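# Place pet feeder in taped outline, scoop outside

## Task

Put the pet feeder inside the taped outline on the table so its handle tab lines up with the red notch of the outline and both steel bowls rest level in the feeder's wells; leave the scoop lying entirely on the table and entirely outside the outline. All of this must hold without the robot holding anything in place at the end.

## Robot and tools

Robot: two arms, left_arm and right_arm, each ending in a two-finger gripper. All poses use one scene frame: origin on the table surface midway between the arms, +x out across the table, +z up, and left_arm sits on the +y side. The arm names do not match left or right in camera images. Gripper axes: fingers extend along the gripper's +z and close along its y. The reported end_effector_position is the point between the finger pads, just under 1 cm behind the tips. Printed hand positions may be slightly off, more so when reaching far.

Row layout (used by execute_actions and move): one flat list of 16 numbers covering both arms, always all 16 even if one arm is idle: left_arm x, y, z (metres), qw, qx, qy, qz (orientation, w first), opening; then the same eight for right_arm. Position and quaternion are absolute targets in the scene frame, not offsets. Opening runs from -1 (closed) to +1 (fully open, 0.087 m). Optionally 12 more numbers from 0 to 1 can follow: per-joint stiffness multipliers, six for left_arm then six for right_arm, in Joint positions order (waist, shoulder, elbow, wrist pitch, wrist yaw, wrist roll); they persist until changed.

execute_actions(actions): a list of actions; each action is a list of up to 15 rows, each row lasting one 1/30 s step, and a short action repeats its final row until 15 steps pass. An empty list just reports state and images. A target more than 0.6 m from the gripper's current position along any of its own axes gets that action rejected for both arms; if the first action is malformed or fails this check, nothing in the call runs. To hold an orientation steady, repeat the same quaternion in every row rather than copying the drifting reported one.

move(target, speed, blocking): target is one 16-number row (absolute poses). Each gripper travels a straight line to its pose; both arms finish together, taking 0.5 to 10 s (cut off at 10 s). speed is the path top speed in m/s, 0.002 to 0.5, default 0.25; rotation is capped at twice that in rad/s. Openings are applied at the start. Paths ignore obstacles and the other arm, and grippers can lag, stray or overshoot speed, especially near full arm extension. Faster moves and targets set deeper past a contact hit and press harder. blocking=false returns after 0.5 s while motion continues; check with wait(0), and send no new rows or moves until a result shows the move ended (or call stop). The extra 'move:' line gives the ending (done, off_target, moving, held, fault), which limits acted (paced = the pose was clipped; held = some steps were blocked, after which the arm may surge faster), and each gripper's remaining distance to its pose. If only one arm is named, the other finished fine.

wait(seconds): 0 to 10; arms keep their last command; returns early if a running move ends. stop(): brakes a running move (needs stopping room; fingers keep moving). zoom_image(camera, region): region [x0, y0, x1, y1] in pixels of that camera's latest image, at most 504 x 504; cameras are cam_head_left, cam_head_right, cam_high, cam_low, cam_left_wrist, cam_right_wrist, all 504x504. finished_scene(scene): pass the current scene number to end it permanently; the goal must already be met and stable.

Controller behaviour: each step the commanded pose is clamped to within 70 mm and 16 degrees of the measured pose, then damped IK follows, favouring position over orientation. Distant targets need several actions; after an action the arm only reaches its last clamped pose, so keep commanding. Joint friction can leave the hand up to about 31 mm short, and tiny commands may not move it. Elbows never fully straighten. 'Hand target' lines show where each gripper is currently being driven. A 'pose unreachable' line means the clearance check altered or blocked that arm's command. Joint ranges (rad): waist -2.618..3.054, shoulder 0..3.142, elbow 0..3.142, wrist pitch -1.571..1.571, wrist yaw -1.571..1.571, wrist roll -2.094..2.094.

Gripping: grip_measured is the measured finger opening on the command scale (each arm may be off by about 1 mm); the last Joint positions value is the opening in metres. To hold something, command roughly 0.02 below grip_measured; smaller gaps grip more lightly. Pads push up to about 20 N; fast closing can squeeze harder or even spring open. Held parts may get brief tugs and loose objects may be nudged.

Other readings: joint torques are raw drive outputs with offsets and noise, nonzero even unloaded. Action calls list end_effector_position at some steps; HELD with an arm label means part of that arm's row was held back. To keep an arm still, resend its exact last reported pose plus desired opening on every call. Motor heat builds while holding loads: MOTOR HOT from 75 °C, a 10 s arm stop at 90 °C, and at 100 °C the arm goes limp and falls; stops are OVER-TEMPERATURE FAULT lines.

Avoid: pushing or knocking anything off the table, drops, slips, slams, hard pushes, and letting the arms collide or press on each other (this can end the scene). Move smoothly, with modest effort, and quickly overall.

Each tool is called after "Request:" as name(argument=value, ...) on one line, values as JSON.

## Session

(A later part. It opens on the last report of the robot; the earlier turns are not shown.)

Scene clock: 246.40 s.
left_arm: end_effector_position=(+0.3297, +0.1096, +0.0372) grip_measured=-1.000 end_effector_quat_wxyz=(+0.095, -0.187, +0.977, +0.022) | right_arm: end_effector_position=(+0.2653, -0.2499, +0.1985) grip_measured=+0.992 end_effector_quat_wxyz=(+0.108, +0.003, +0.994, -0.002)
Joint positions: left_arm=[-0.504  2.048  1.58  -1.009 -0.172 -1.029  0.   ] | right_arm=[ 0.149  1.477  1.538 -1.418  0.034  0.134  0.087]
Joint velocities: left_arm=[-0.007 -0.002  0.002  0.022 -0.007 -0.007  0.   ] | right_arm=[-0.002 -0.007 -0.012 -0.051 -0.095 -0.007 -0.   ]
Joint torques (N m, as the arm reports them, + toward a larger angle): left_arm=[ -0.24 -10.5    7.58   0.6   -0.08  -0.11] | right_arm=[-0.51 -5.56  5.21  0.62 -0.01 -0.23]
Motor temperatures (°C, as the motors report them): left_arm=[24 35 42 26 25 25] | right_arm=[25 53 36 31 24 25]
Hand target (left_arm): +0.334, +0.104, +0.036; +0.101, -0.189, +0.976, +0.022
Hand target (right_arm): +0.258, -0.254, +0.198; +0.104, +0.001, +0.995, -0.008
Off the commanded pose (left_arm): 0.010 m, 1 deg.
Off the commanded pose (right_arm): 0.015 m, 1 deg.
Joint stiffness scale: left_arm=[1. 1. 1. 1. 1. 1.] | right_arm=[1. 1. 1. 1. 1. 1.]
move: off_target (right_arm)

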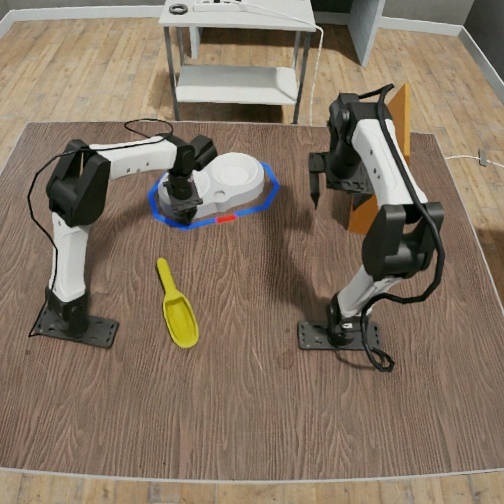

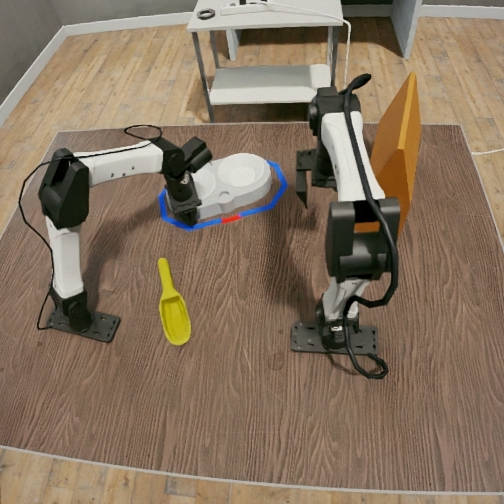

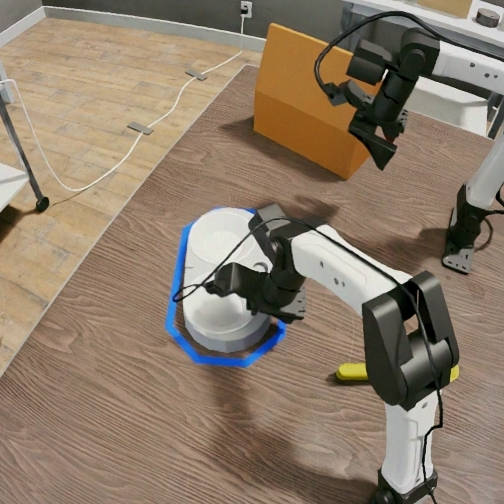

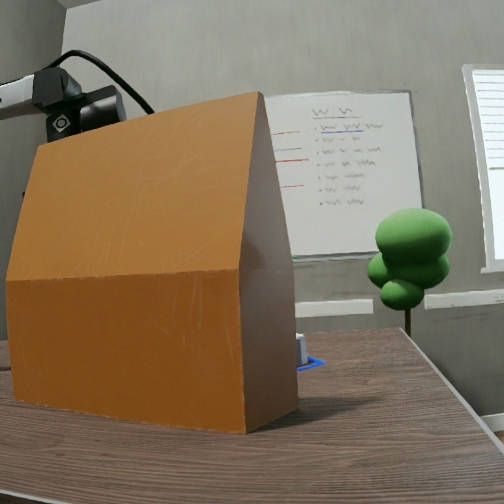

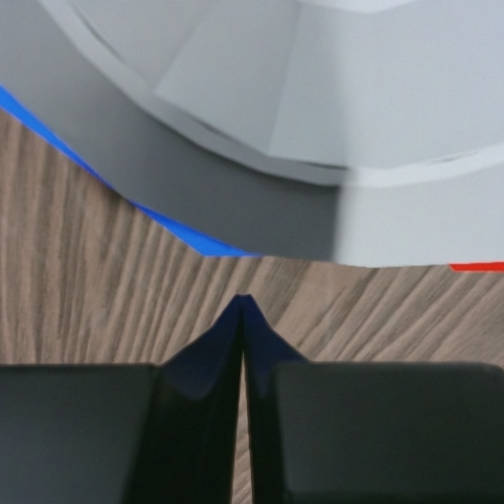

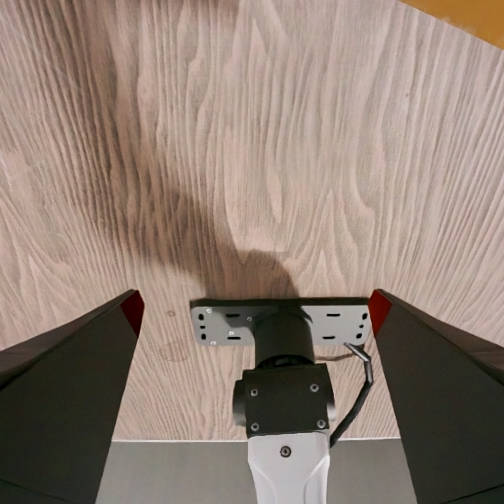

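Good spot (also nudges it toward the other end). Step forward.

Request:
move(target=[0.360,0.118,0.035,0.1,-0.19,0.976,0.02,-1,0.26,-0.25,0.2,0.1,0,0.995,0,1], speed=0.04)

Request:
zoom_image(camera="cam_high", region=[150,190,320,380])

Scene clock: 261.53 s.
left_arm: end_effector_position=(+0.3527, +0.1175, +0.0377) grip_measured=-1.000 end_effector_quat_wxyz=(+0.100, -0.189, +0.977, +0.019) | right_arm: end_effector_position=(+0.2626, -0.2503, +0.1984) grip_measured=+0.992 end_effector_quat_wxyz=(+0.103, +0.002, +0.995, -0.003)
Joint positions: left_arm=[-0.455  2.087  1.641 -1.011 -0.169 -0.982  0.   ] | right_arm=[ 0.149  1.477  1.538 -1.429  0.034  0.133  0.087]
Joint velocities: left_arm=[ 0.002 -0.002  0.002 -0.051  0.022 -0.007  0.   ] | right_arm=[ 0.002 -0.012 -0.002  0.037 -0.022  0.037  0.   ]
Joint torques (N m, as the arm reports them, + toward a larger angle): left_arm=[  1.35 -10.6    7.69   0.62   0.    -0.02] | right_arm=[-0.11 -4.15  7.28  0.62 -0.21 -0.03]
Motor temperatures (°C, as the motors report them): left_arm=[24 39 42 26 25 25] | right_arm=[25 48 34 29 24 25]
Hand target (left_arm): +0.360, +0.118, +0.035; +0.100, -0.190, +0.976, +0.020
Hand target (right_arm): +0.260, -0.250, +0.200; +0.100, +0.000, +0.995, -0.000
Off the commanded pose (left_arm): 0.008 m, 0 deg.
Off the commanded pose (right_arm): 0.003 m, 1 deg.
Joint stiffness scale: left_arm=[1. 1. 1. 1. 1. 1.] | right_arm=[1. 1. 1. 1. 1. 1.]
move: done

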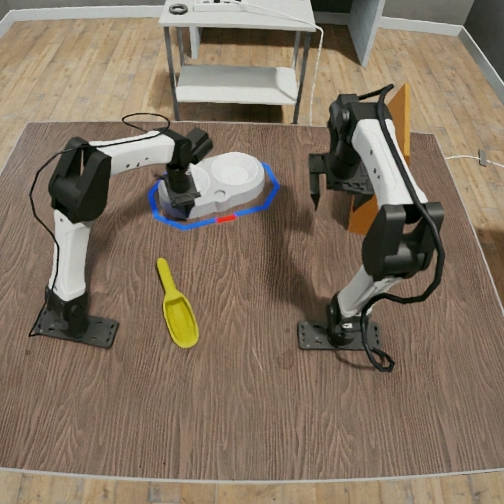

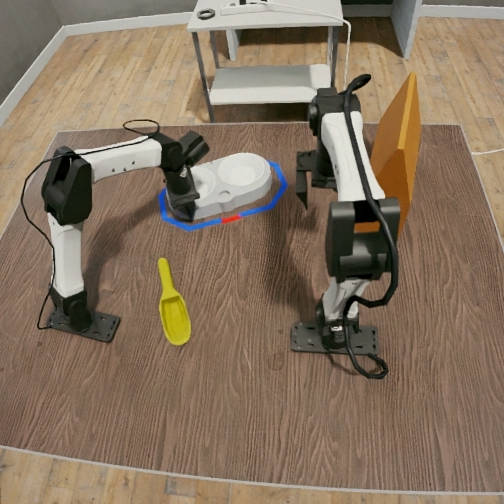

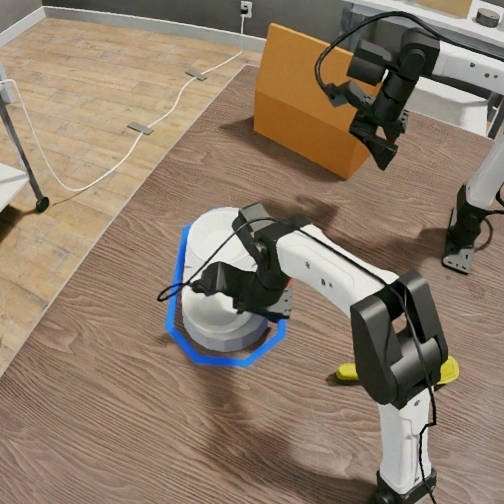

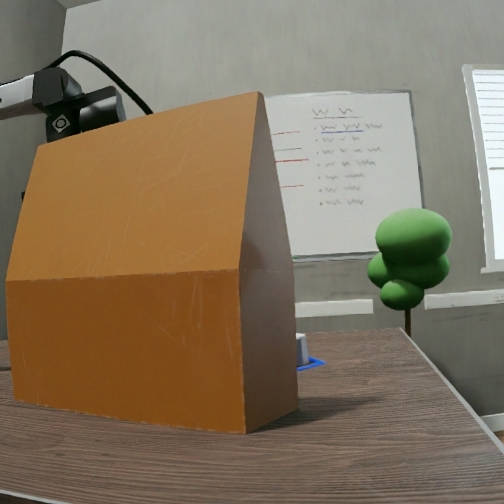

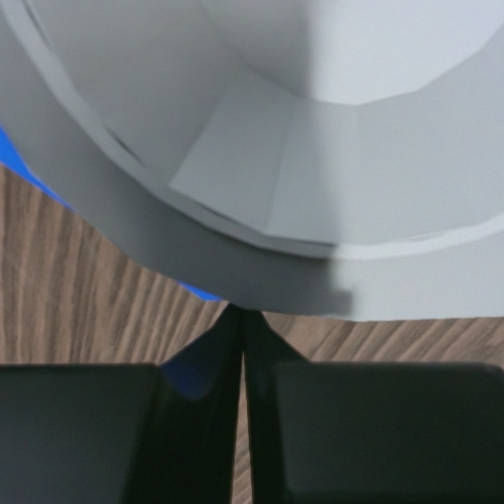

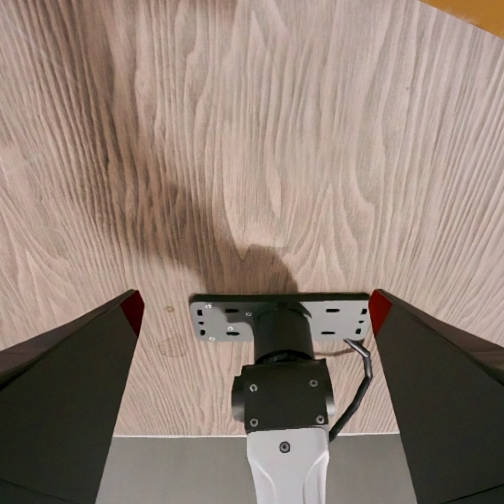

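Region (150, 190, 320, 380) of cam_high's 504x504 image, scaled by 2.653, with more detail than that image has; it fills the left 451 columns of this view, and the rest is white.

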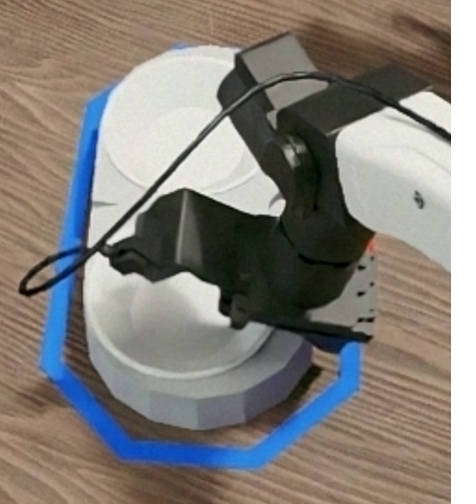

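It already moved ~4 mm. Back off.

Request:
move(target=[0.25,0.2,0.10,0.1,-0.19,0.976,0.02,-1,0.26,-0.25,0.2,0.1,0,0.995,0,1], speed=0.2)

Request:
zoom_image(camera="cam_high", region=[150,190,320,380])

Request:
zoom_image(camera="cam_head_left", region=[140,140,290,240])

Scene clock: 269.97 s.
left_arm: end_effector_position=(+0.2566, +0.1892, +0.1019) grip_measured=-1.000 end_effector_quat_wxyz=(+0.110, -0.191, +0.975, +0.010) | right_arm: end_effector_position=(+0.2624, -0.2503, +0.1984) grip_measured=+0.992 end_effector_quat_wxyz=(+0.102, +0.002, +0.995, -0.003)
Joint positions: left_arm=[-0.442  1.567  1.24  -1.1   -0.169 -0.971  0.   ] | right_arm=[ 0.149  1.477  1.538 -1.429  0.034  0.133  0.087]
Joint velocities: left_arm=[ 0.002 -0.007  0.007 -0.022  0.022  0.007  0.   ] | right_arm=[-0.012  0.002  0.002  0.037 -0.022  0.007 -0.   ]
Joint torques (N m, as the arm reports them, + toward a larger angle): left_arm=[ 1.15 -9.09  4.15  0.56 -0.01  0.01] | right_arm=[-0.15 -4.01  7.46  0.55 -0.15 -0.1 ]
Motor temperatures (°C, as the motors report them): left_arm=[24 40 43 26 25 25] | right_arm=[25 45 34 29 24 25]
Hand target (left_arm): +0.249, +0.198, +0.099; +0.100, -0.190, +0.976, +0.020
Hand target (right_arm): +0.260, -0.250, +0.200; +0.100, +0.000, +0.995, -0.000
Off the commanded pose (left_arm): 0.013 m, 2 deg.
Off the commanded pose (right_arm): 0.003 m, 1 deg.
Joint stiffness scale: left_arm=[1. 1. 1. 1. 1. 1.] | right_arm=[1. 1. 1. 1. 1. 1.]
move: off_target (left_arm)

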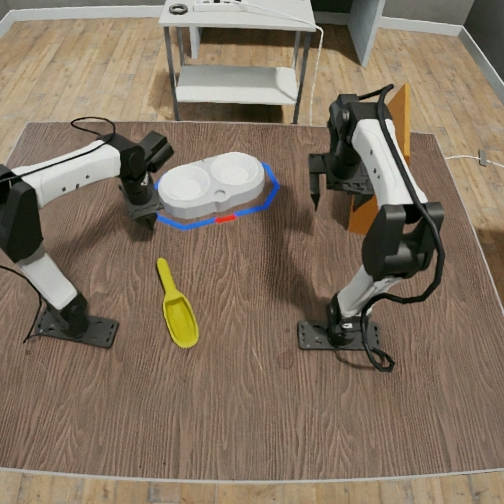

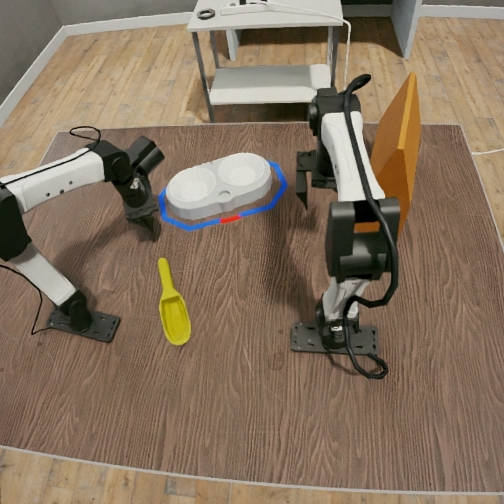

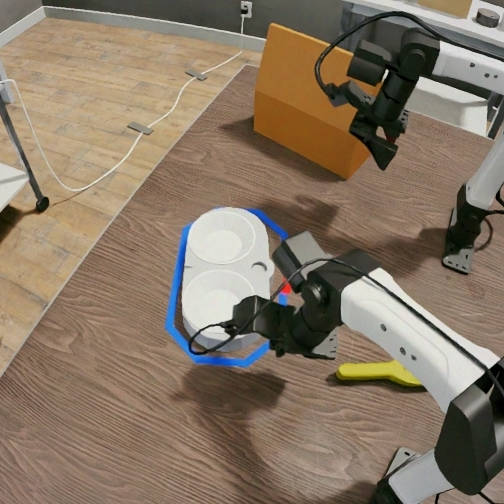

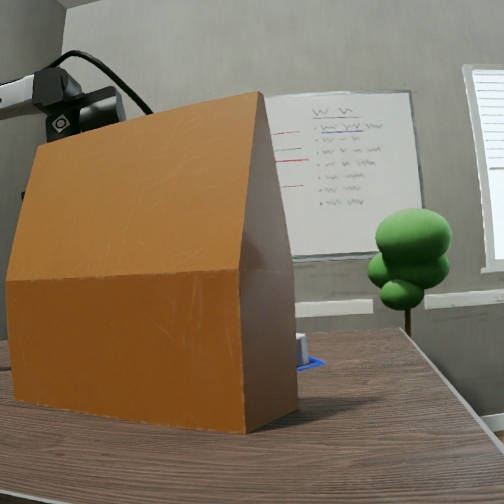

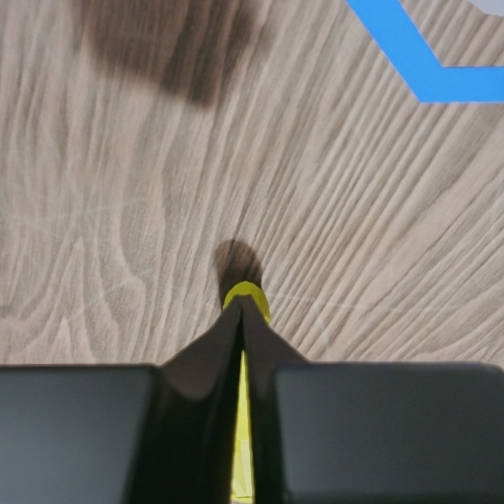

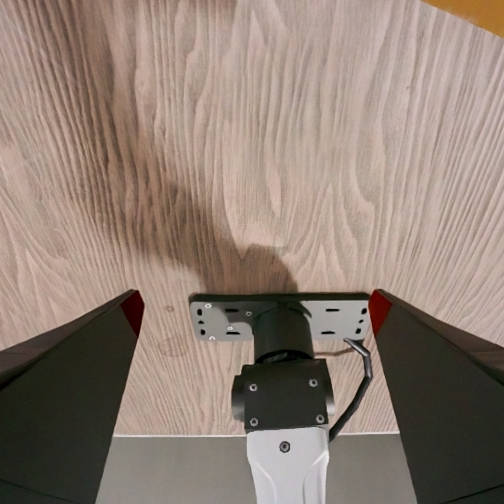

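Region (150, 190, 320, 380) of cam_high's 504x504 image, scaled by 2.653, with more detail than that image has; it fills the left 451 columns of this view, and the rest is white.

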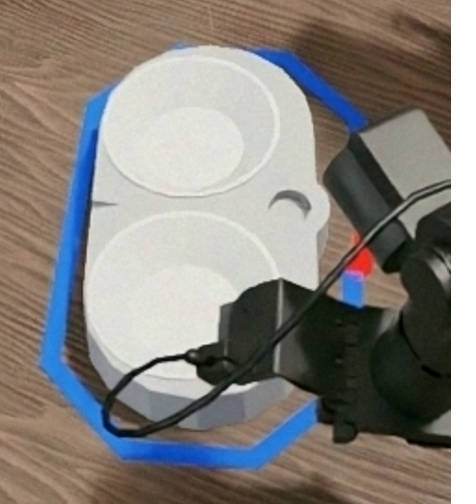

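Region (140, 140, 290, 240) of cam_head_left's 504x504 image, scaled by 3.360, with more detail than that image has.

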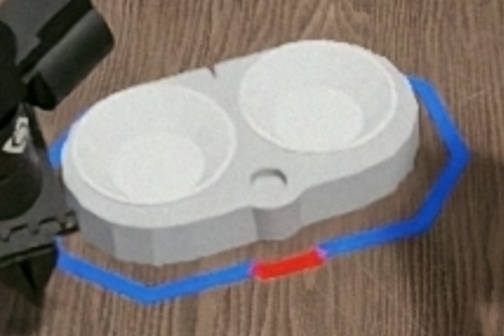

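Request:
finished_scene(scene=2)

The scene is finished: the task was done.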